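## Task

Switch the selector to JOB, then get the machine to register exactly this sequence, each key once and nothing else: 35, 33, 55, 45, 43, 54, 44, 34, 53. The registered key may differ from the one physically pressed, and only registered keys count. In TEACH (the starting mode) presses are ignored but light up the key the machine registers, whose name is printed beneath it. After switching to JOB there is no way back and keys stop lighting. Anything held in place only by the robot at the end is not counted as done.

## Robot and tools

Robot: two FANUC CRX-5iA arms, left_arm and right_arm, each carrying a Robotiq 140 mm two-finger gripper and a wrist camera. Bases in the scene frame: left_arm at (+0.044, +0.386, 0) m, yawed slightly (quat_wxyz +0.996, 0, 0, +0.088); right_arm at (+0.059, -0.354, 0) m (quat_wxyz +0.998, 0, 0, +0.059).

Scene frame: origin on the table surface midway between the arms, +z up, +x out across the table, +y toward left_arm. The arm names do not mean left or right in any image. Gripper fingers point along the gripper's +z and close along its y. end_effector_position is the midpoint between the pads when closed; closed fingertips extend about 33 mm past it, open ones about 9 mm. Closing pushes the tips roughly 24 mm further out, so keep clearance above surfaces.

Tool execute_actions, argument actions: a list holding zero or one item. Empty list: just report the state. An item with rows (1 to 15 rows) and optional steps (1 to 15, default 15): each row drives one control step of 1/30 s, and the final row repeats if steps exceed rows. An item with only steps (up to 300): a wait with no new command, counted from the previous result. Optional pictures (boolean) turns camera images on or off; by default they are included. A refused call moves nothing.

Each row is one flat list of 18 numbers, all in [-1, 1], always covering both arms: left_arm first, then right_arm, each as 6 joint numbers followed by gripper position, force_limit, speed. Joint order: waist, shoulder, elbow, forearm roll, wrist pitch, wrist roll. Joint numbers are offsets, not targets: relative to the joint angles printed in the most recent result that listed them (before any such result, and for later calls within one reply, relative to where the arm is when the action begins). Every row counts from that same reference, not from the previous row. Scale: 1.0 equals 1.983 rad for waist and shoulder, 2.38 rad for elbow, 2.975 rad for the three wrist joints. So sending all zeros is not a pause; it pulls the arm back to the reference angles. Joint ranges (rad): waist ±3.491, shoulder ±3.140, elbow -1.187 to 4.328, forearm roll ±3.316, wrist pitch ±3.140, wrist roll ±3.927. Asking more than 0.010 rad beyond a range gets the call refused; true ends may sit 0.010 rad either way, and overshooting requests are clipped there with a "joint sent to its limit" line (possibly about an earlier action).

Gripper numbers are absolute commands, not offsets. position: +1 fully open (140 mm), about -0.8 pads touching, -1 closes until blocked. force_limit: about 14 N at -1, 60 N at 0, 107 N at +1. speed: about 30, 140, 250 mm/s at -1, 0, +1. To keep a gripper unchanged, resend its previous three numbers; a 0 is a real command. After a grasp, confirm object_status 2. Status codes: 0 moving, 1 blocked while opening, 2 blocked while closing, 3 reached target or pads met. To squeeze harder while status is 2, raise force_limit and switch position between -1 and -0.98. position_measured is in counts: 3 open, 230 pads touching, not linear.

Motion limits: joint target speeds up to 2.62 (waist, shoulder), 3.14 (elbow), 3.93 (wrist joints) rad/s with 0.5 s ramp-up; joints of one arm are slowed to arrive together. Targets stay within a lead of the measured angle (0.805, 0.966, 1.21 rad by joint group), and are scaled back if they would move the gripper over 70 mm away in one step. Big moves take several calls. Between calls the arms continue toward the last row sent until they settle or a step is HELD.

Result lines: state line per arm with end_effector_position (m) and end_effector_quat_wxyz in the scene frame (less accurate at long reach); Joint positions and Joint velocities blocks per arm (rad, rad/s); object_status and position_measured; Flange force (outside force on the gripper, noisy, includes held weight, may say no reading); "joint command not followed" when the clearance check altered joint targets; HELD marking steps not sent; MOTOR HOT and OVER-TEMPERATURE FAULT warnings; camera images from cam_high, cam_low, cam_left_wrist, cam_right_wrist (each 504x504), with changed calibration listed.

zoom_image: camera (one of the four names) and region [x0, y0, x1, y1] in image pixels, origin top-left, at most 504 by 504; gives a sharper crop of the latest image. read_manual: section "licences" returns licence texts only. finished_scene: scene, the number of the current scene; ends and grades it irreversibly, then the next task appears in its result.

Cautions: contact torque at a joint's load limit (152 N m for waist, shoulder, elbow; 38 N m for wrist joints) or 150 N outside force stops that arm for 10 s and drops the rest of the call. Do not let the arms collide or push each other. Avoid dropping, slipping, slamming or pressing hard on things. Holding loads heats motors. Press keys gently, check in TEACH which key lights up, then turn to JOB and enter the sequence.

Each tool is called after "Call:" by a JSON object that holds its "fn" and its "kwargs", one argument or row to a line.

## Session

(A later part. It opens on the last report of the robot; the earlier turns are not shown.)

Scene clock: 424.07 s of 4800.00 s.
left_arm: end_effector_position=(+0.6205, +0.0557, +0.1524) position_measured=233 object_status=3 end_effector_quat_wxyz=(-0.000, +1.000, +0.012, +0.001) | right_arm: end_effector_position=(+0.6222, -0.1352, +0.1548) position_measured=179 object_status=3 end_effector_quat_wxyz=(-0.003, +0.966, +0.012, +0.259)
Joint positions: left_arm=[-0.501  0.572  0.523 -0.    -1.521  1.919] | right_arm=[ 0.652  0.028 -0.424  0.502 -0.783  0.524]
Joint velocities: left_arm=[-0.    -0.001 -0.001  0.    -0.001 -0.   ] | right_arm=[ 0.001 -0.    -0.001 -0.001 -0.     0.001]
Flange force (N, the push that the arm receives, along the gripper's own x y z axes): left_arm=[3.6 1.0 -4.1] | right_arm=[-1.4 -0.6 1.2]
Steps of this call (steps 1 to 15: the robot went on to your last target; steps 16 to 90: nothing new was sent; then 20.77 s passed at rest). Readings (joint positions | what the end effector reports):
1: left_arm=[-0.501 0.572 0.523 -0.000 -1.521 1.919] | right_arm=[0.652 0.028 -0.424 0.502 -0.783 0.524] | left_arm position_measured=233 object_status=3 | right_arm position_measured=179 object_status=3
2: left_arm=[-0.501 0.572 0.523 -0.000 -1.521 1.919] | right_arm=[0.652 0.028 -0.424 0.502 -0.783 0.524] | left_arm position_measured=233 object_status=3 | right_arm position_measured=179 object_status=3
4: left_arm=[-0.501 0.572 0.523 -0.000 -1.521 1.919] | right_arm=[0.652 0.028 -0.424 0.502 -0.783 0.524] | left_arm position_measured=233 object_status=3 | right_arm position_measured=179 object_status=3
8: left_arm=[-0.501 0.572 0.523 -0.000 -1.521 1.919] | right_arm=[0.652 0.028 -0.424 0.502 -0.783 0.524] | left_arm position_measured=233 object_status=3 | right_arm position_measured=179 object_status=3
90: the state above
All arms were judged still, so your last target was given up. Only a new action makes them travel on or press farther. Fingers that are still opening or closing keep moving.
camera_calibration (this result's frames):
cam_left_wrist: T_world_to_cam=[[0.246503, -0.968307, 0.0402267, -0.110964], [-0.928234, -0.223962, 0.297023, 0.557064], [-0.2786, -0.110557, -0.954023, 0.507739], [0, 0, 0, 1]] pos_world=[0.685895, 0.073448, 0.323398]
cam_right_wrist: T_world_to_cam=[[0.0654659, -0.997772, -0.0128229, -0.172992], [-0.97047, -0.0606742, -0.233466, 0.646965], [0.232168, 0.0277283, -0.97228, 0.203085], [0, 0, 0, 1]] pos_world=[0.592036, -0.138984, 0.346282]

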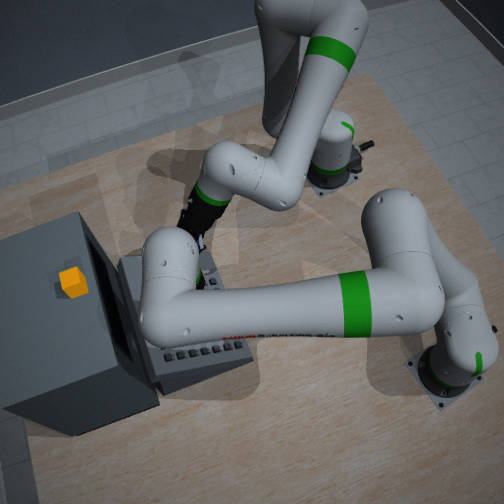

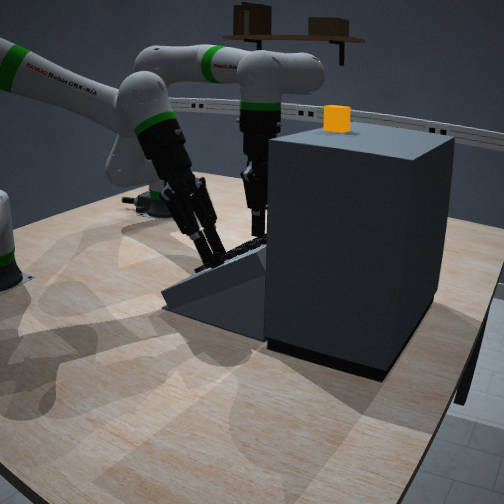

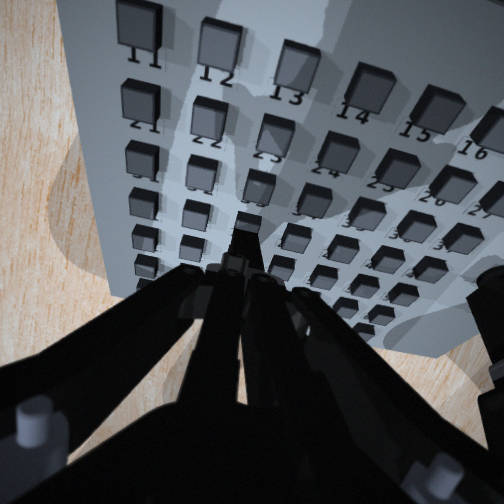

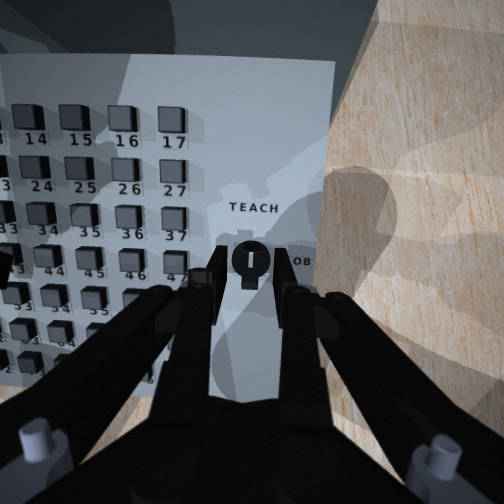

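Call:
{"fn": "execute_actions", "kwargs": {
  "actions": [
    {"rows": [[0,0.00006,-0.0008,0,0.00068,0,-1,0,1,0,0,0,0,0,0,-0.4,-0.6,0.5]], "steps": 8}
  ]
}}

Scene clock: 434.80 s of 4800.00 s.
left_arm: end_effector_position=(+0.6206, +0.0557, +0.1515) position_measured=233 object_status=3 end_effector_quat_wxyz=(-0.000, +1.000, +0.012, +0.001) | right_arm: end_effector_position=(+0.6222, -0.1352, +0.1548) position_measured=179 object_status=3 end_effector_quat_wxyz=(-0.003, +0.966, +0.012, +0.259)
Joint positions: left_arm=[-0.501  0.572  0.521 -0.    -1.519  1.919] | right_arm=[ 0.652  0.028 -0.424  0.502 -0.783  0.524]
Joint velocities: left_arm=[ 0.    -0.     0.001  0.     0.002  0.   ] | right_arm=[-0.001  0.     0.     0.    -0.     0.   ]
Flange force (N, the push that the arm receives, along the gripper's own x y z axes): left_arm=[3.4 2.6 -2.5] | right_arm=[-1.0 -0.9 0.1]
Steps of this call (steps 1 to 90: nothing new was sent; then 7.47 s passed at rest; steps 91 to 98: all 8 steps of this action). Readings (joint positions | what the end effector reports):
91: left_arm=[-0.501 0.572 0.523 -0.000 -1.521 1.919] | right_arm=[0.652 0.028 -0.424 0.502 -0.783 0.524] | left_arm position_measured=233 object_status=3 | right_arm position_measured=179 object_status=3
92: left_arm=[-0.501 0.572 0.523 -0.000 -1.521 1.919] | right_arm=[0.652 0.028 -0.424 0.502 -0.783 0.524] | left_arm position_measured=233 object_status=3 | right_arm position_measured=179 object_status=3
94: left_arm=[-0.501 0.572 0.522 -0.000 -1.520 1.919] | right_arm=[0.652 0.028 -0.424 0.502 -0.783 0.524] | left_arm position_measured=233 object_status=3 | right_arm position_measured=179 object_status=3
98: the state above
camera_calibration (this result's frames):
cam_left_wrist: T_world_to_cam=[[0.246512, -0.968303, 0.0402535, -0.110935], [-0.928245, -0.223968, 0.296983, 0.557334], [-0.278554, -0.110575, -0.954034, 0.506911], [0, 0, 0, 1]] pos_world=[0.685891, 0.0734581, 0.322557]
cam_right_wrist: T_world_to_cam=[[0.065466, -0.997772, -0.0128229, -0.172992], [-0.97047, -0.0606742, -0.233466, 0.646965], [0.232168, 0.0277283, -0.97228, 0.203085], [0, 0, 0, 1]] pos_world=[0.592036, -0.138984, 0.346282]

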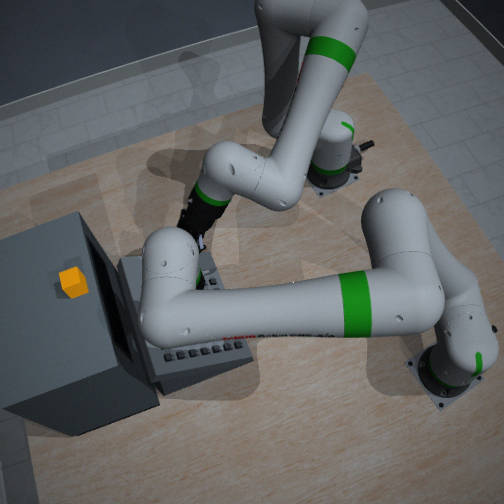

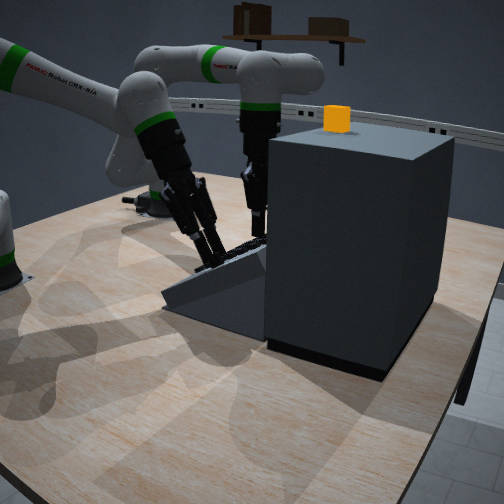

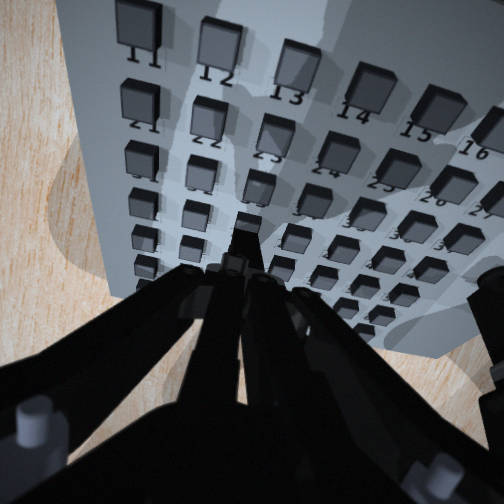

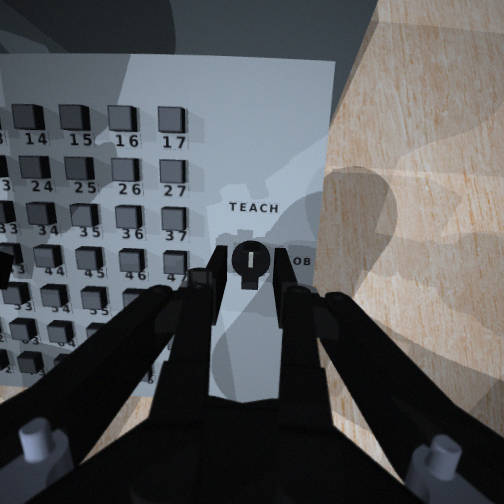

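Call:
{"fn": "execute_actions", "kwargs": {
  "actions": [
    {"rows": [[0,0.00006,-0.0008,0,0.00068,0,-1,0,1,0,0,0,0,0,0,-0.4,-0.6,0.5]], "steps": 8}
  ]
}}

Scene clock: 438.70 s of 4800.00 s.
left_arm: end_effector_position=(+0.6206, +0.0557, +0.1506) position_measured=233 object_status=3 end_effector_quat_wxyz=(-0.000, +1.000, +0.012, +0.001) | right_arm: end_effector_position=(+0.6222, -0.1352, +0.1548) position_measured=179 object_status=3 end_effector_quat_wxyz=(-0.003, +0.966, +0.012, +0.259)
Joint positions: left_arm=[-0.501  0.572  0.52  -0.    -1.517  1.919] | right_arm=[ 0.652  0.028 -0.424  0.502 -0.783  0.524]
Joint velocities: left_arm=[-0.001  0.     0.     0.     0.001 -0.   ] | right_arm=[-0.001 -0.    -0.001  0.    -0.     0.   ]
Flange force (N, the push that the arm receives, along the gripper's own x y z axes): left_arm=[11.1 5.2 -7.2] | right_arm=[1.8 -1.3 -0.5]
Steps of this call (steps 1 to 15: the robot went on to your last target; steps 16 to 90: nothing new was sent; then 0.63 s passed at rest; steps 91 to 98: all 8 steps of this action). Readings (joint positions | what the end effector reports):
91: left_arm=[-0.501 0.572 0.521 -0.000 -1.519 1.919] | right_arm=[0.652 0.028 -0.424 0.502 -0.783 0.524] | left_arm position_measured=233 object_status=3 | right_arm position_measured=179 object_status=3
92: left_arm=[-0.501 0.572 0.520 -0.000 -1.518 1.919] | right_arm=[0.652 0.028 -0.424 0.502 -0.783 0.524] | left_arm position_measured=233 object_status=3 | right_arm position_measured=179 object_status=3
94: left_arm=[-0.501 0.572 0.520 -0.000 -1.518 1.919] | right_arm=[0.652 0.028 -0.424 0.502 -0.783 0.524] | left_arm position_measured=233 object_status=3 | right_arm position_measured=179 object_status=3
98: the state above
camera_calibration (this result's frames):
cam_left_wrist: T_world_to_cam=[[0.246512, -0.968304, 0.0402498, -0.110897], [-0.928244, -0.223968, 0.296988, 0.557597], [-0.27856, -0.110573, -0.954032, 0.506059], [0, 0, 0, 1]] pos_world=[0.685891, 0.0734582, 0.32166]
cam_right_wrist: T_world_to_cam=[[0.0654661, -0.997772, -0.0128228, -0.172993], [-0.97047, -0.0606743, -0.233466, 0.646965], [0.232168, 0.0277283, -0.97228, 0.203085], [0, 0, 0, 1]] pos_world=[0.592036, -0.138984, 0.346282]

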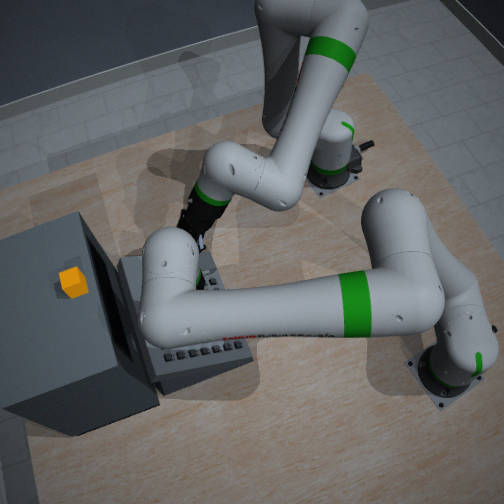

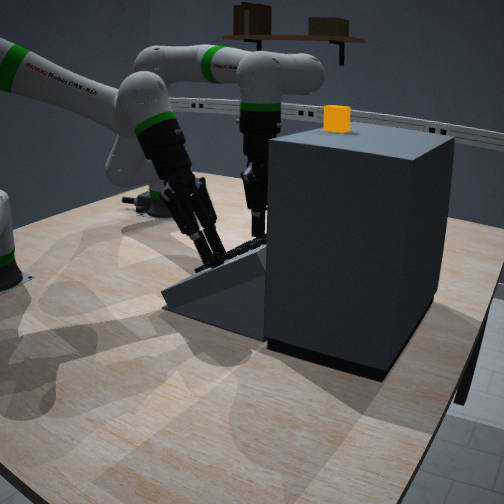

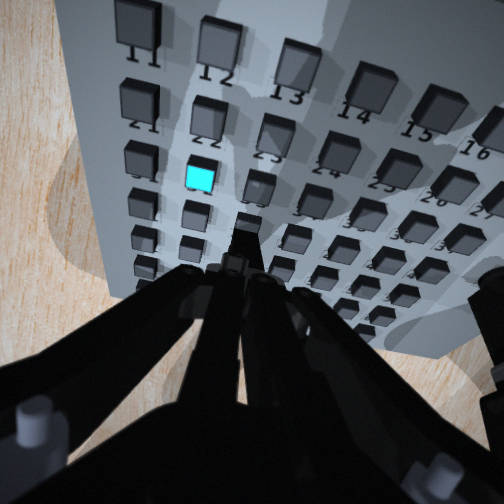

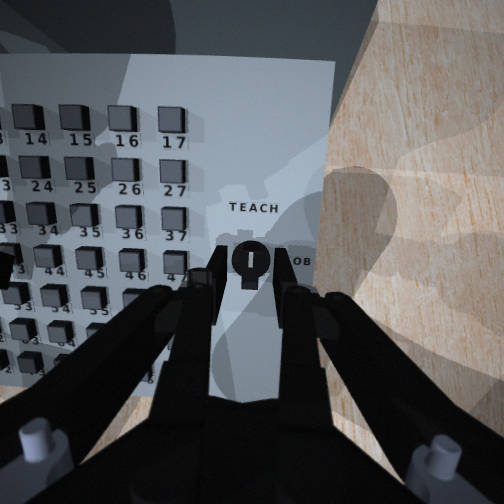

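Call:
{"fn": "execute_actions", "kwargs": {
  "actions": [
    {"rows": [[0,0.00004,-0.00045,0,0.00038,0,-1,0,1,0,0,0,0,0,0,-0.4,-0.6,0.5]], "steps": 7}
  ],
  "pictures": false
}}

Call:
{"fn": "execute_actions", "kwargs": {
  "actions": [
    {"rows": [[0,-0.000678,0.010879,0,-0.009155,0,-1,0,1,0,0,0,0,0,0,-0.4,-0.6,0.5],[0,-0.000678,0.010879,0,-0.009155,0,-1,0,1,0,0,0,0,0,0,-0.4,-0.6,0.5],[0,-0.000678,0.010879,0,-0.009155,0,-1,0,1,0,0,0,0,0,0,-0.4,-0.6,0.5],[0,-0.000678,0.010879,0,-0.009155,0,-1,0,1,0,0,0,0,0,0,-0.4,-0.6,0.5],[0,-0.000678,0.010879,0,-0.009155,0,-1,0,1,0,0,0,0,0,0,-0.4,-0.6,0.5],[-0.033043,-0.008128,-0.014741,0,0.006375,0.022025,-1,0,1,0,0,0,0,0,0,-0.4,-0.6,0.5]], "steps": 15}
  ],
  "pictures": false
}}

Call:
{"fn": "execute_actions", "kwargs": {
  "actions": [
    {"steps": 6}
  ],
  "pictures": false
}}

Call:
{"fn": "execute_actions", "kwargs": {
  "actions": [
    {"rows": [[0,0.0005,-0.0035,0,0.00313,0,-1,0,1,0,0,0,0,0,0,-0.4,-0.6,0.5],[0,0.00085,-0.006,0,0.00536,0,-1,0,1,0,0,0,0,0,0,-0.4,-0.6,0.5],[0,0.00113,-0.008,0,0.00715,0,-1,0,1,0,0,0,0,0,0,-0.4,-0.6,0.5],[0,0.0013,-0.0092,0,0.00822,0,-1,0,1,0,0,0,0,0,0,-0.4,-0.6,0.5],[0,0.001415,-0.009992,0,0.008937,0,-1,0,1,0,0,0,0,0,0,-0.4,-0.6,0.5]], "steps": 12}
  ]
}}

Scene clock: 558.93 s of 4800.00 s.
left_arm: end_effector_position=(+0.6206, +0.0557, +0.1502) position_measured=233 object_status=3 end_effector_quat_wxyz=(+0.000, +1.000, +0.012, +0.001) | right_arm: end_effector_position=(+0.6222, -0.1352, +0.1548) position_measured=179 object_status=3 end_effector_quat_wxyz=(-0.003, +0.966, +0.012, +0.259)
Joint positions: left_arm=[-0.501  0.572  0.519 -0.    -1.516  1.919] | right_arm=[ 0.652  0.028 -0.424  0.502 -0.783  0.524]
Joint velocities: left_arm=[ 0.002  0.001 -0.001 -0.    -0.001 -0.002] | right_arm=[-0.001  0.001  0.001 -0.     0.     0.001]
Flange force (N, the push that the arm receives, along the gripper's own x y z axes): left_arm=[-2.3 -3.6 -15.9] | right_arm=[0.9 -2.9 0.6]
Steps of this call (steps 1 to 15: the robot went on to your last target; steps 16 to 90: nothing new was sent; then 117.00 s passed at rest; steps 91 to 97: all 7 steps of this action). Readings (joint positions | what the end effector reports):
91: left_arm=[-0.501 0.572 0.519 -0.000 -1.517 1.919] | right_arm=[0.652 0.028 -0.424 0.502 -0.783 0.524] | left_arm position_measured=233 object_status=3 | right_arm position_measured=179 object_status=3
92: left_arm=[-0.501 0.572 0.519 -0.000 -1.517 1.919] | right_arm=[0.652 0.028 -0.424 0.502 -0.783 0.524] | left_arm position_measured=233 object_status=3 | right_arm position_measured=179 object_status=3
94: left_arm=[-0.501 0.572 0.519 -0.000 -1.516 1.919] | right_arm=[0.652 0.028 -0.424 0.502 -0.783 0.524] | left_arm position_measured=233 object_status=3 | right_arm position_measured=179 object_status=3
97: the state above

Scene clock: 559.43 s of 4800.00 s.
left_arm: end_effector_position=(+0.5921, +0.0211, +0.1457) position_measured=233 object_status=3 end_effector_quat_wxyz=(+0.000, +1.000, +0.012, +0.001) | right_arm: end_effector_position=(+0.6222, -0.1352, +0.1548) position_measured=179 object_status=3 end_effector_quat_wxyz=(-0.003, +0.966, +0.012, +0.259)
Joint positions: left_arm=[-0.567  0.556  0.484 -0.    -1.497  1.985] | right_arm=[ 0.652  0.028 -0.424  0.502 -0.783  0.524]
Joint velocities: left_arm=[ 0.    -0.    -0.002 -0.     0.002  0.003] | right_arm=[ 0.     0.001 -0.001  0.    -0.     0.   ]
Flange force (N, the push that the arm receives, along the gripper's own x y z axes): left_arm=[2.0 2.2 1.3] | right_arm=[0.8 -3.6 0.0]
Steps of this call (steps 1 to 15: all 15 steps of this action). Readings (joint positions | what the end effector reports):
1: left_arm=[-0.501 0.572 0.519 -0.000 -1.516 1.919] | right_arm=[0.652 0.028 -0.424 0.502 -0.783 0.524] | left_arm position_measured=233 object_status=3 | right_arm position_measured=179 object_status=3
2: left_arm=[-0.501 0.572 0.522 -0.000 -1.520 1.919] | right_arm=[0.652 0.028 -0.424 0.502 -0.783 0.524] | left_arm position_measured=233 object_status=3 | right_arm position_measured=179 object_status=3
4: left_arm=[-0.501 0.571 0.539 -0.000 -1.537 1.919] | right_arm=[0.652 0.028 -0.424 0.502 -0.783 0.524] | left_arm position_measured=233 object_status=3 | right_arm position_measured=179 object_status=3
8: left_arm=[-0.513 0.568 0.532 -0.000 -1.534 1.932] | right_arm=[0.652 0.028 -0.424 0.502 -0.783 0.524] | left_arm position_measured=233 object_status=3 | right_arm position_measured=179 object_status=3
15: the state above

Scene clock: 559.63 s of 4800.00 s.
left_arm: end_effector_position=(+0.5920, +0.0210, +0.1456) position_measured=233 object_status=3 end_effector_quat_wxyz=(+0.000, +1.000, +0.012, +0.001) | right_arm: end_effector_position=(+0.6222, -0.1352, +0.1548) position_measured=179 object_status=3 end_effector_quat_wxyz=(-0.003, +0.966, +0.012, +0.259)
Joint positions: left_arm=[-0.567  0.556  0.483 -0.    -1.497  1.985] | right_arm=[ 0.652  0.028 -0.424  0.502 -0.783  0.524]
Joint velocities: left_arm=[-0.001  0.001  0.    -0.     0.     0.   ] | right_arm=[-0.     0.001  0.     0.    -0.    -0.   ]
Flange force (N, the push that the arm receives, along the gripper's own x y z axes): left_arm=[3.1 0.5 0.3] | right_arm=[-2.8 -1.3 -1.6]
Steps of this call (steps 1 to 6: the robot went on to your last target). Readings (joint positions | what the end effector reports):
1: left_arm=[-0.567 0.556 0.484 -0.000 -1.497 1.985] | right_arm=[0.652 0.028 -0.424 0.502 -0.783 0.524] | left_arm position_measured=233 object_status=3 | right_arm position_measured=179 object_status=3
2: left_arm=[-0.567 0.556 0.484 -0.000 -1.497 1.985] | right_arm=[0.652 0.028 -0.424 0.502 -0.783 0.524] | left_arm position_measured=233 object_status=3 | right_arm position_measured=179 object_status=3
4: left_arm=[-0.567 0.556 0.483 -0.000 -1.497 1.985] | right_arm=[0.652 0.028 -0.424 0.502 -0.783 0.524] | left_arm position_measured=233 object_status=3 | right_arm position_measured=179 object_status=3
6: the state above

Scene clock: 560.03 s of 4800.00 s.
left_arm: end_effector_position=(+0.5921, +0.0210, +0.1337) position_measured=233 object_status=3 end_effector_quat_wxyz=(+0.000, +1.000, +0.012, +0.001) | right_arm: end_effector_position=(+0.6222, -0.1352, +0.1548) position_measured=179 object_status=3 end_effector_quat_wxyz=(-0.003, +0.966, +0.012, +0.259)
Joint positions: left_arm=[-0.567  0.559  0.46  -0.    -1.471  1.985] | right_arm=[ 0.652  0.028 -0.424  0.502 -0.783  0.524]
Joint velocities: left_arm=[ 0.     0.001 -0.002 -0.     0.001  0.   ] | right_arm=[-0.     0.    -0.     0.     0.001 -0.001]
Flange force (N, the push that the arm receives, along the gripper's own x y z axes): left_arm=[7.7 2.9 -4.6] | right_arm=[-0.1 -0.9 2.7]
Steps of this call (steps 1 to 12: all 12 steps of this action). Readings (joint positions | what the end effector reports):
1: left_arm=[-0.567 0.556 0.483 -0.000 -1.497 1.985] | right_arm=[0.652 0.028 -0.424 0.502 -0.783 0.524] | left_arm position_measured=233 object_status=3 | right_arm position_measured=179 object_status=3
2: left_arm=[-0.567 0.556 0.480 -0.000 -1.493 1.985] | right_arm=[0.652 0.028 -0.424 0.502 -0.783 0.524] | left_arm position_measured=233 object_status=3 | right_arm position_measured=179 object_status=3
4: left_arm=[-0.567 0.557 0.470 -0.000 -1.483 1.985] | right_arm=[0.652 0.028 -0.424 0.502 -0.783 0.524] | left_arm position_measured=233 object_status=3 | right_arm position_measured=179 object_status=3
8: left_arm=[-0.567 0.558 0.460 -0.000 -1.471 1.985] | right_arm=[0.652 0.028 -0.424 0.502 -0.783 0.524] | left_arm position_measured=233 object_status=3 | right_arm position_measured=179 object_status=3
12: the state above
camera_calibration (this result's frames):
cam_left_wrist: T_world_to_cam=[[0.246505, -0.968298, 0.0404344, -0.136815], [-0.928303, -0.223928, 0.296832, 0.528464], [-0.278367, -0.110706, -0.954073, 0.478006], [0, 0, 0, 1]] pos_world=[0.657362, 0.0387781, 0.30472]
cam_right_wrist: T_world_to_cam=[[0.065466, -0.997772, -0.0128229, -0.172992], [-0.97047, -0.0606742, -0.233466, 0.646965], [0.232168, 0.0277283, -0.97228, 0.203085], [0, 0, 0, 1]] pos_world=[0.592036, -0.138984, 0.346282]

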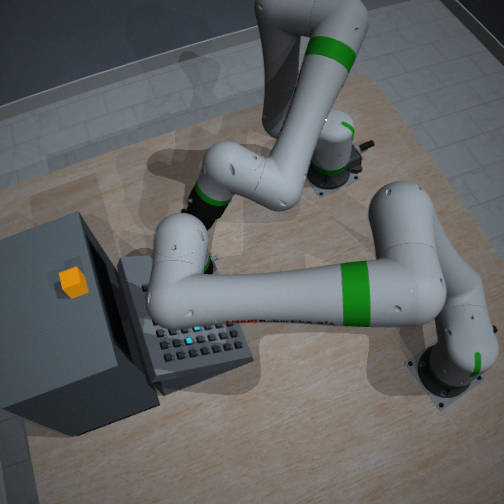

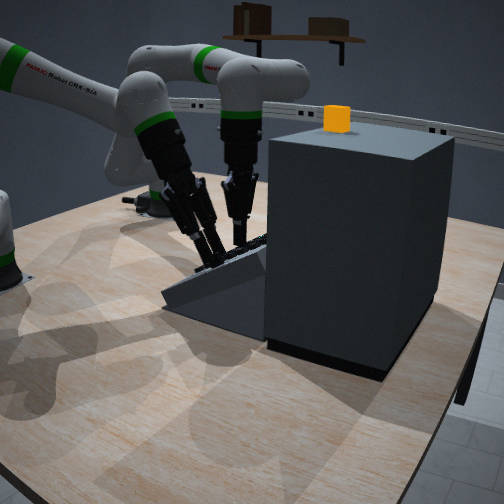

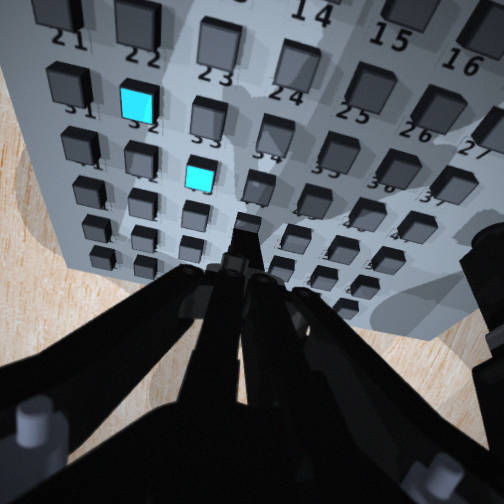

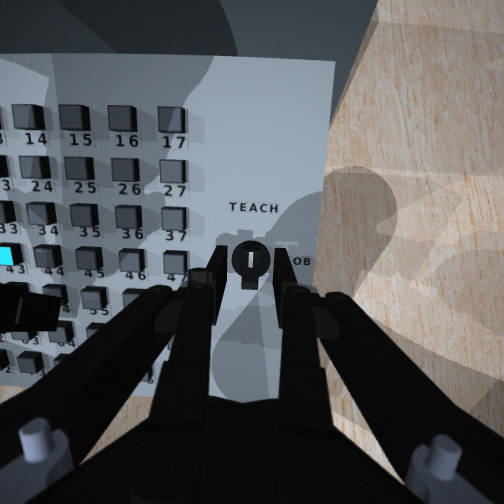

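Call:
{"fn": "execute_actions", "kwargs": {
  "actions": [
    {"rows": [[0,0.00006,-0.000365,0,0.00033,0,-1,0,1,0,0,0,0,0,0,-0.4,-0.6,0.5]], "steps": 7}
  ],
  "pictures": false
}}

Call:
{"fn": "execute_actions", "kwargs": {
  "actions": [
    {"rows": [[0,-0.001442,0.010154,0,-0.009085,0,-1,0,1,0,0,0,0,0,0,-0.4,-0.6,0.5],[0,-0.001442,0.010154,0,-0.009085,0,-1,0,1,0,0,0,0,0,0,-0.4,-0.6,0.5],[0,-0.001442,0.010154,0,-0.009085,0,-1,0,1,0,0,0,0,0,0,-0.4,-0.6,0.5],[0,-0.001442,0.010154,0,-0.009085,0,-1,0,1,0,0,0,0,0,0,-0.4,-0.6,0.5],[0,-0.001442,0.010154,0,-0.009085,0,-1,0,1,0,0,0,0,0,0,-0.4,-0.6,0.5],[-0.009622,-0.031555,-0.044045,0,0.014202,0.006413,-1,0,1,0,0,0,0,0,0,-0.4,-0.6,0.5]], "steps": 15}
  ],
  "pictures": false
}}

Call:
{"fn": "execute_actions", "kwargs": {
  "actions": [
    {"steps": 7}
  ],
  "pictures": false
}}

Call:
{"fn": "execute_actions", "kwargs": {
  "actions": [
    {"rows": [[0,0.00084,-0.00312,0,0.00306,0,-1,0,1,0,0,0,0,0,0,-0.4,-0.6,0.5],[0,0.00145,-0.00536,0,0.00525,0,-1,0,1,0,0,0,0,0,0,-0.4,-0.6,0.5],[0,0.00193,-0.00714,0,0.007,0,-1,0,1,0,0,0,0,0,0,-0.4,-0.6,0.5],[0,0.00222,-0.00821,0,0.00805,0,-1,0,1,0,0,0,0,0,0,-0.4,-0.6,0.5],[0,0.002413,-0.008927,0,0.00875,0,-1,0,1,0,0,0,0,0,0,-0.4,-0.6,0.5]], "steps": 12}
  ]
}}

Scene clock: 618.63 s of 4800.00 s.
left_arm: end_effector_position=(+0.5920, +0.0210, +0.1332) position_measured=233 object_status=3 end_effector_quat_wxyz=(+0.000, +1.000, +0.012, +0.001) | right_arm: end_effector_position=(+0.6222, -0.1352, +0.1548) position_measured=179 object_status=3 end_effector_quat_wxyz=(-0.003, +0.966, +0.012, +0.259)
Joint positions: left_arm=[-0.567  0.559  0.459 -0.    -1.47   1.985] | right_arm=[ 0.652  0.028 -0.424  0.502 -0.783  0.524]
Joint velocities: left_arm=[-0.    -0.     0.001  0.     0.002  0.001] | right_arm=[-0.001  0.     0.002 -0.     0.     0.   ]
Flange force (N, the push that the arm receives, along the gripper's own x y z axes): left_arm=[4.7 3.0 -9.5] | right_arm=[0.8 -2.0 -1.1]
Steps of this call (steps 1 to 15: the robot went on to your last target; steps 16 to 90: nothing new was sent; then 55.37 s passed at rest; steps 91 to 97: all 7 steps of this action). Readings (joint positions | what the end effector reports):
91: left_arm=[-0.567 0.559 0.460 -0.000 -1.471 1.985] | right_arm=[0.652 0.028 -0.424 0.502 -0.783 0.524] | left_arm position_measured=233 object_status=3 | right_arm position_measured=179 object_status=3
92: left_arm=[-0.567 0.559 0.459 -0.000 -1.470 1.985] | right_arm=[0.652 0.028 -0.424 0.502 -0.783 0.524] | left_arm position_measured=233 object_status=3 | right_arm position_measured=179 object_status=3
94: left_arm=[-0.567 0.559 0.459 -0.000 -1.470 1.985] | right_arm=[0.652 0.028 -0.424 0.502 -0.783 0.524] | left_arm position_measured=233 object_status=3 | right_arm position_measured=179 object_status=3
97: the state above

Scene clock: 619.13 s of 4800.00 s.
left_arm: end_effector_position=(+0.5627, +0.0203, +0.1282) position_measured=233 object_status=3 end_effector_quat_wxyz=(+0.000, +1.000, +0.012, +0.001) | right_arm: end_effector_position=(+0.6222, -0.1352, +0.1548) position_measured=179 object_status=3 end_effector_quat_wxyz=(-0.003, +0.966, +0.012, +0.259)
Joint positions: left_arm=[-0.586  0.496  0.355 -0.    -1.428  2.004] | right_arm=[ 0.652  0.028 -0.424  0.502 -0.783  0.524]
Joint velocities: left_arm=[ 0.001 -0.009 -0.015 -0.     0.015  0.003] | right_arm=[0.    0.001 0.    0.    0.    0.001]
Flange force (N, the push that the arm receives, along the gripper's own x y z axes): left_arm=[-3.4 -2.1 1.3] | right_arm=[1.7 -2.1 0.7]
Steps of this call (steps 1 to 15: all 15 steps of this action). Readings (joint positions | what the end effector reports):
1: left_arm=[-0.567 0.559 0.459 -0.000 -1.470 1.985] | right_arm=[0.652 0.028 -0.424 0.502 -0.783 0.524] | left_arm position_measured=233 object_status=3 | right_arm position_measured=179 object_status=3
2: left_arm=[-0.567 0.559 0.463 -0.000 -1.474 1.985] | right_arm=[0.652 0.028 -0.424 0.502 -0.783 0.524] | left_arm position_measured=233 object_status=3 | right_arm position_measured=179 object_status=3
4: left_arm=[-0.567 0.557 0.479 -0.000 -1.491 1.985] | right_arm=[0.652 0.028 -0.424 0.502 -0.783 0.524] | left_arm position_measured=233 object_status=3 | right_arm position_measured=179 object_status=3
8: left_arm=[-0.570 0.548 0.467 -0.000 -1.488 1.987] | right_arm=[0.652 0.028 -0.424 0.502 -0.783 0.524] | left_arm position_measured=233 object_status=3 | right_arm position_measured=179 object_status=3
15: the state above

Scene clock: 619.37 s of 4800.00 s.
left_arm: end_effector_position=(+0.5626, +0.0203, +0.1281) position_measured=233 object_status=3 end_effector_quat_wxyz=(+0.000, +1.000, +0.012, +0.001) | right_arm: end_effector_position=(+0.6222, -0.1352, +0.1548) position_measured=179 object_status=3 end_effector_quat_wxyz=(-0.003, +0.966, +0.012, +0.259)
Joint positions: left_arm=[-0.586  0.496  0.354 -0.    -1.428  2.004] | right_arm=[ 0.652  0.028 -0.424  0.502 -0.783  0.524]
Joint velocities: left_arm=[-0.    -0.002 -0.001 -0.    -0.    -0.001] | right_arm=[-0.001 -0.    -0.    -0.    -0.001  0.   ]
Flange force (N, the push that the arm receives, along the gripper's own x y z axes): left_arm=[4.9 1.7 1.5] | right_arm=[-0.5 0.3 0.9]
Steps of this call (steps 1 to 7: the robot went on to your last target). Readings (joint positions | what the end effector reports):
1: left_arm=[-0.586 0.496 0.354 -0.000 -1.428 2.004] | right_arm=[0.652 0.028 -0.424 0.502 -0.783 0.524] | left_arm position_measured=233 object_status=3 | right_arm position_measured=179 object_status=3
2: left_arm=[-0.586 0.496 0.354 -0.000 -1.428 2.004] | right_arm=[0.652 0.028 -0.424 0.502 -0.783 0.524] | left_arm position_measured=233 object_status=3 | right_arm position_measured=179 object_status=3
4: left_arm=[-0.586 0.496 0.354 -0.000 -1.428 2.004] | right_arm=[0.652 0.028 -0.424 0.502 -0.783 0.524] | left_arm position_measured=233 object_status=3 | right_arm position_measured=179 object_status=3
7: the state above

Scene clock: 619.77 s of 4800.00 s.
left_arm: end_effector_position=(+0.5627, +0.0203, +0.1162) position_measured=233 object_status=3 end_effector_quat_wxyz=(+0.000, +1.000, +0.012, +0.001) | right_arm: end_effector_position=(+0.6222, -0.1352, +0.1548) position_measured=179 object_status=3 end_effector_quat_wxyz=(-0.003, +0.966, +0.012, +0.259)
Joint positions: left_arm=[-0.586  0.501  0.333 -0.    -1.402  2.004] | right_arm=[ 0.652  0.028 -0.424  0.502 -0.783  0.524]
Joint velocities: left_arm=[ 0.001  0.002 -0.001 -0.    -0.001  0.   ] | right_arm=[-0.001 -0.001  0.002 -0.001  0.     0.   ]
Flange force (N, the push that the arm receives, along the gripper's own x y z axes): left_arm=[8.2 5.9 -4.0] | right_arm=[0.8 -2.5 1.5]
Steps of this call (steps 1 to 12: all 12 steps of this action). Readings (joint positions | what the end effector reports):
1: left_arm=[-0.586 0.496 0.354 -0.000 -1.427 2.004] | right_arm=[0.652 0.028 -0.424 0.502 -0.783 0.524] | left_arm position_measured=233 object_status=3 | right_arm position_measured=179 object_status=3
2: left_arm=[-0.586 0.496 0.351 -0.000 -1.423 2.004] | right_arm=[0.652 0.028 -0.424 0.502 -0.783 0.524] | left_arm position_measured=233 object_status=3 | right_arm position_measured=179 object_status=3
4: left_arm=[-0.586 0.499 0.342 -0.000 -1.413 2.004] | right_arm=[0.652 0.028 -0.424 0.502 -0.783 0.524] | left_arm position_measured=233 object_status=3 | right_arm position_measured=179 object_status=3
8: left_arm=[-0.586 0.501 0.333 -0.000 -1.402 2.004] | right_arm=[0.652 0.028 -0.424 0.502 -0.783 0.524] | left_arm position_measured=233 object_status=3 | right_arm position_measured=179 object_status=3
12: the state above
camera_calibration (this result's frames):
cam_left_wrist: T_world_to_cam=[[0.246478, -0.968301, 0.0405233, -0.129541], [-0.928335, -0.223885, 0.296765, 0.506222], [-0.278285, -0.110765, -0.95409, 0.453027], [0, 0, 0, 1]] pos_world=[0.627943, 0.0380808, 0.287249]
cam_right_wrist: T_world_to_cam=[[0.0654658, -0.997772, -0.012823, -0.172992], [-0.97047, -0.0606741, -0.233466, 0.646965], [0.232168, 0.0277284, -0.97228, 0.203085], [0, 0, 0, 1]] pos_world=[0.592036, -0.138984, 0.346282]

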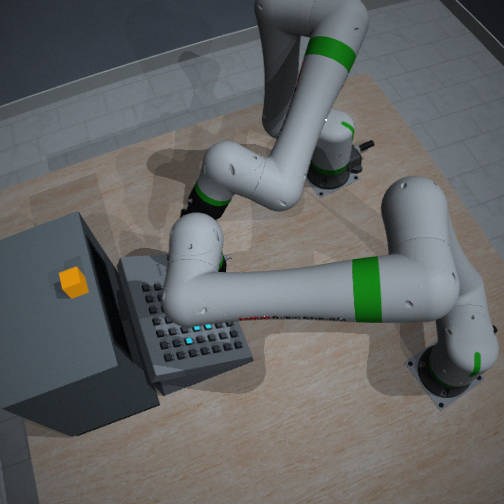

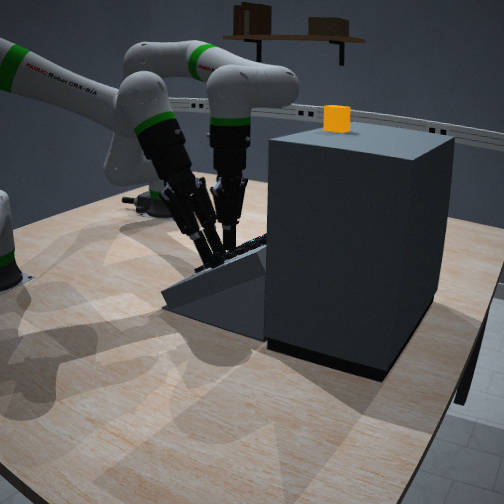

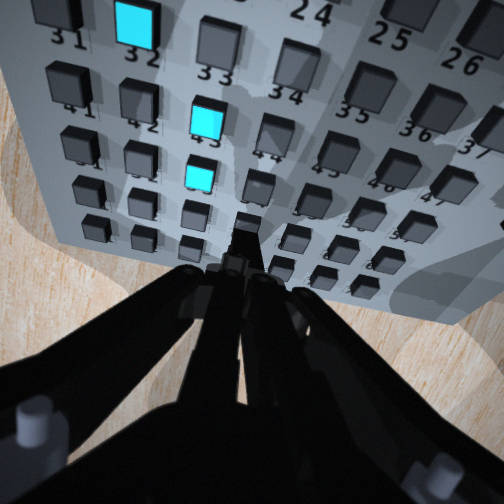

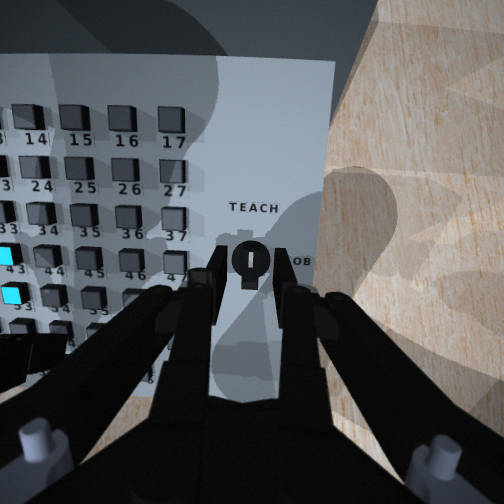

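Call:
{"fn": "execute_actions", "kwargs": {
  "actions": [
    {"rows": [[0,0.000087,-0.00029,0,0.00029,0,-1,0,1,0,0,0,0,0,0,-0.65,-0.6,0.5]], "steps": 7}
  ],
  "pictures": false
}}

Call:
{"fn": "execute_actions", "kwargs": {
  "actions": [
    {"rows": [[0,-0.0025,0.009217,0,-0.00904,0,-1,0,1,0,0,0,0,0,-0.528,-0.65,-0.6,0.5],[0,-0.0025,0.009217,0,-0.00904,0,-1,0,1,0,0,0,0,0,-0.528,-0.65,-0.6,0.5],[0,-0.0025,0.009217,0,-0.00904,0,-1,0,1,0,0,0,0,0,-0.528,-0.65,-0.6,0.5],[0,-0.0025,0.009217,0,-0.00904,0,-1,0,1,0,0,0,0,0,-0.528,-0.65,-0.6,0.5],[0,-0.0025,0.009217,0,-0.00904,0,-1,0,1,0,0,0,0,0,-0.528,-0.65,-0.6,0.5],[0.018506,0.062626,0.124445,0,-0.057813,-0.012336,-1,0,1,0,0,0,0,0,-0.528,-0.65,-0.6,0.5]], "steps": 15}
  ],
  "pictures": false
}}

Call:
{"fn": "execute_actions", "kwargs": {
  "actions": [
    {"steps": 18}
  ]
}}

Scene clock: 740.00 s of 4800.00 s.
left_arm: end_effector_position=(+0.5626, +0.0203, +0.1158) position_measured=233 object_status=3 end_effector_quat_wxyz=(+0.000, +1.000, +0.012, +0.001) | right_arm: end_effector_position=(+0.6222, -0.1352, +0.1548) position_measured=211 object_status=0 end_effector_quat_wxyz=(-0.003, +0.966, +0.012, +0.259)
Joint positions: left_arm=[-0.586  0.501  0.332 -0.    -1.401  2.004] | right_arm=[ 0.652  0.028 -0.424  0.502 -0.783  0.524]
Joint velocities: left_arm=[-0.    -0.001  0.001 -0.     0.001 -0.001] | right_arm=[-0.001  0.001  0.    -0.     0.     0.   ]
Flange force (N, the push that the arm receives, along the gripper's own x y z axes): left_arm=[1.7 -1.5 -4.2] | right_arm=[-1.7 -0.2 -0.4]
Steps of this call (steps 1 to 15: the robot went on to your last target; steps 16 to 90: nothing new was sent; then 117.00 s passed at rest; steps 91 to 97: all 7 steps of this action). Readings (joint positions | what the end effector reports):
91: left_arm=[-0.586 0.501 0.333 -0.000 -1.401 2.004] | right_arm=[0.652 0.028 -0.424 0.502 -0.783 0.524] | left_arm position_measured=233 object_status=3 | right_arm position_measured=179 object_status=0
92: left_arm=[-0.586 0.501 0.333 -0.000 -1.401 2.004] | right_arm=[0.652 0.028 -0.424 0.502 -0.783 0.524] | left_arm position_measured=233 object_status=3 | right_arm position_measured=186 object_status=0
94: left_arm=[-0.586 0.501 0.332 -0.000 -1.401 2.004] | right_arm=[0.652 0.028 -0.424 0.502 -0.783 0.524] | left_arm position_measured=233 object_status=3 | right_arm position_measured=207 object_status=0
97: the state above

Scene clock: 740.50 s of 4800.00 s.
left_arm: end_effector_position=(+0.6139, +0.0214, +0.1577) position_measured=233 object_status=3 end_effector_quat_wxyz=(+0.000, +1.000, +0.013, +0.001) | right_arm: end_effector_position=(+0.6222, -0.1352, +0.1548) position_measured=211 object_status=3 end_effector_quat_wxyz=(-0.112, +0.881, -0.396, +0.234)
Joint positions: left_arm=[-0.554  0.607  0.589 -0.    -1.552  1.973] | right_arm=[ 0.652  0.028 -0.424  0.502 -0.783 -0.344]
Joint velocities: left_arm=[ 0.08   0.326  0.682  0.    -0.353 -0.094] | right_arm=[ 0.001 -0.    -0.    -0.     0.    -3.23 ]
Flange force (N, the push that the arm receives, along the gripper's own x y z axes): left_arm=[24.4 6.8 -3.5] | right_arm=[0.7 10.1 -3.4]
Steps of this call (steps 1 to 15: all 15 steps of this action). Readings (joint positions | what the end effector reports):
1: left_arm=[-0.586 0.501 0.332 -0.000 -1.401 2.004] | right_arm=[0.652 0.028 -0.424 0.502 -0.783 0.524] | left_arm position_measured=233 object_status=3 | right_arm position_measured=211 object_status=0
2: left_arm=[-0.586 0.501 0.336 -0.000 -1.405 2.004] | right_arm=[0.652 0.028 -0.424 0.502 -0.783 0.517] | left_arm position_measured=233 object_status=3 | right_arm position_measured=211 object_status=0
4: left_arm=[-0.586 0.497 0.350 -0.000 -1.422 2.004] | right_arm=[0.652 0.028 -0.424 0.502 -0.783 0.480] | left_arm position_measured=233 object_status=3 | right_arm position_measured=211 object_status=0
8: left_arm=[-0.582 0.504 0.372 -0.000 -1.437 2.002] | right_arm=[0.652 0.028 -0.424 0.502 -0.783 0.300] | left_arm position_measured=233 object_status=3 | right_arm position_measured=211 object_status=3
15: the state above

Scene clock: 741.10 s of 4800.00 s.
left_arm: end_effector_position=(+0.6215, +0.0217, +0.1622) position_measured=233 object_status=3 end_effector_quat_wxyz=(+0.000, +1.000, +0.012, +0.001) | right_arm: end_effector_position=(+0.6222, -0.1353, +0.1548) position_measured=211 object_status=3 end_effector_quat_wxyz=(+0.186, -0.691, +0.675, -0.181)
Joint positions: left_arm=[-0.549  0.625  0.628 -0.    -1.573  1.967] | right_arm=[ 0.652  0.028 -0.424  0.502 -0.783 -1.046]
Joint velocities: left_arm=[ 0.    -0.001  0.001  0.     0.     0.001] | right_arm=[ 0.     0.    -0.001  0.     0.    -0.002]
Flange force (N, the push that the arm receives, along the gripper's own x y z axes): left_arm=[8.3 3.3 0.7] | right_arm=[7.8 10.5 -0.2]
Steps of this call (steps 1 to 18: the robot went on to your last target). Readings (joint positions | what the end effector reports):
1: left_arm=[-0.551 0.616 0.609 -0.000 -1.562 1.970] | right_arm=[0.652 0.028 -0.424 0.502 -0.783 -0.450] | left_arm position_measured=233 object_status=3 | right_arm position_measured=211 object_status=3
2: left_arm=[-0.550 0.622 0.621 -0.000 -1.569 1.968] | right_arm=[0.652 0.028 -0.424 0.502 -0.783 -0.547] | left_arm position_measured=233 object_status=3 | right_arm position_measured=211 object_status=3
4: left_arm=[-0.549 0.625 0.628 -0.000 -1.573 1.967] | right_arm=[0.652 0.028 -0.424 0.502 -0.783 -0.716] | left_arm position_measured=233 object_status=3 | right_arm position_measured=211 object_status=3
8: left_arm=[-0.549 0.625 0.628 -0.000 -1.573 1.967] | right_arm=[0.652 0.028 -0.424 0.502 -0.783 -0.949] | left_arm position_measured=233 object_status=3 | right_arm position_measured=211 object_status=3
18: the state above
camera_calibration (this result's frames):
cam_left_wrist: T_world_to_cam=[[0.246548, -0.968286, 0.0404464, -0.144585], [-0.92831, -0.223973, 0.296776, 0.547498], [-0.278306, -0.110716, -0.95409, 0.5135], [0, 0, 0, 1]] pos_world=[0.686805, 0.0394778, 0.333288]
cam_right_wrist: T_world_to_cam=[[-0.848181, -0.0499545, -0.527345, 0.603192], [-0.197878, 0.953352, 0.227957, 0.231976], [0.491358, 0.297698, -0.8185, 0.054475], [0, 0, 0, 1]] pos_world=[0.530752, -0.20724, 0.309798]

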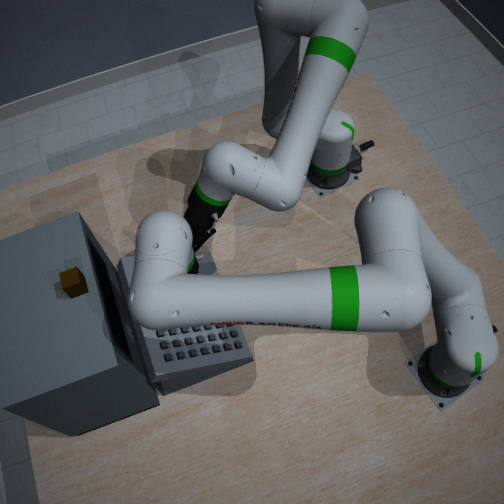

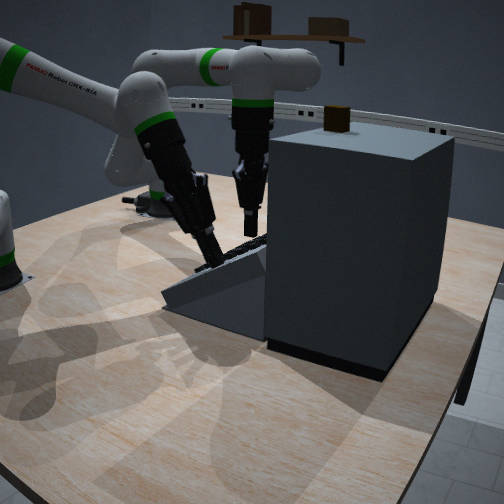

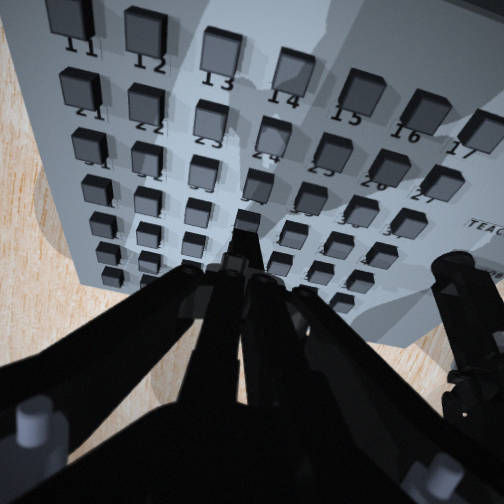

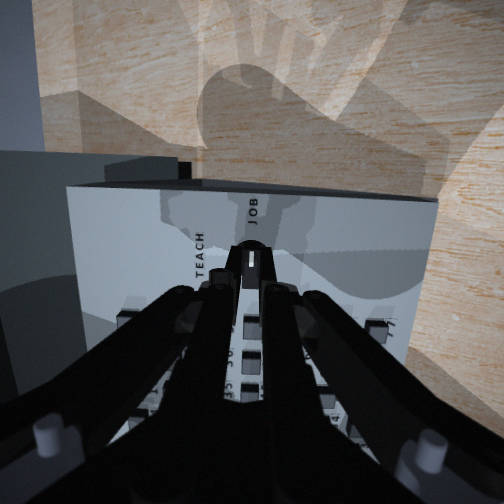

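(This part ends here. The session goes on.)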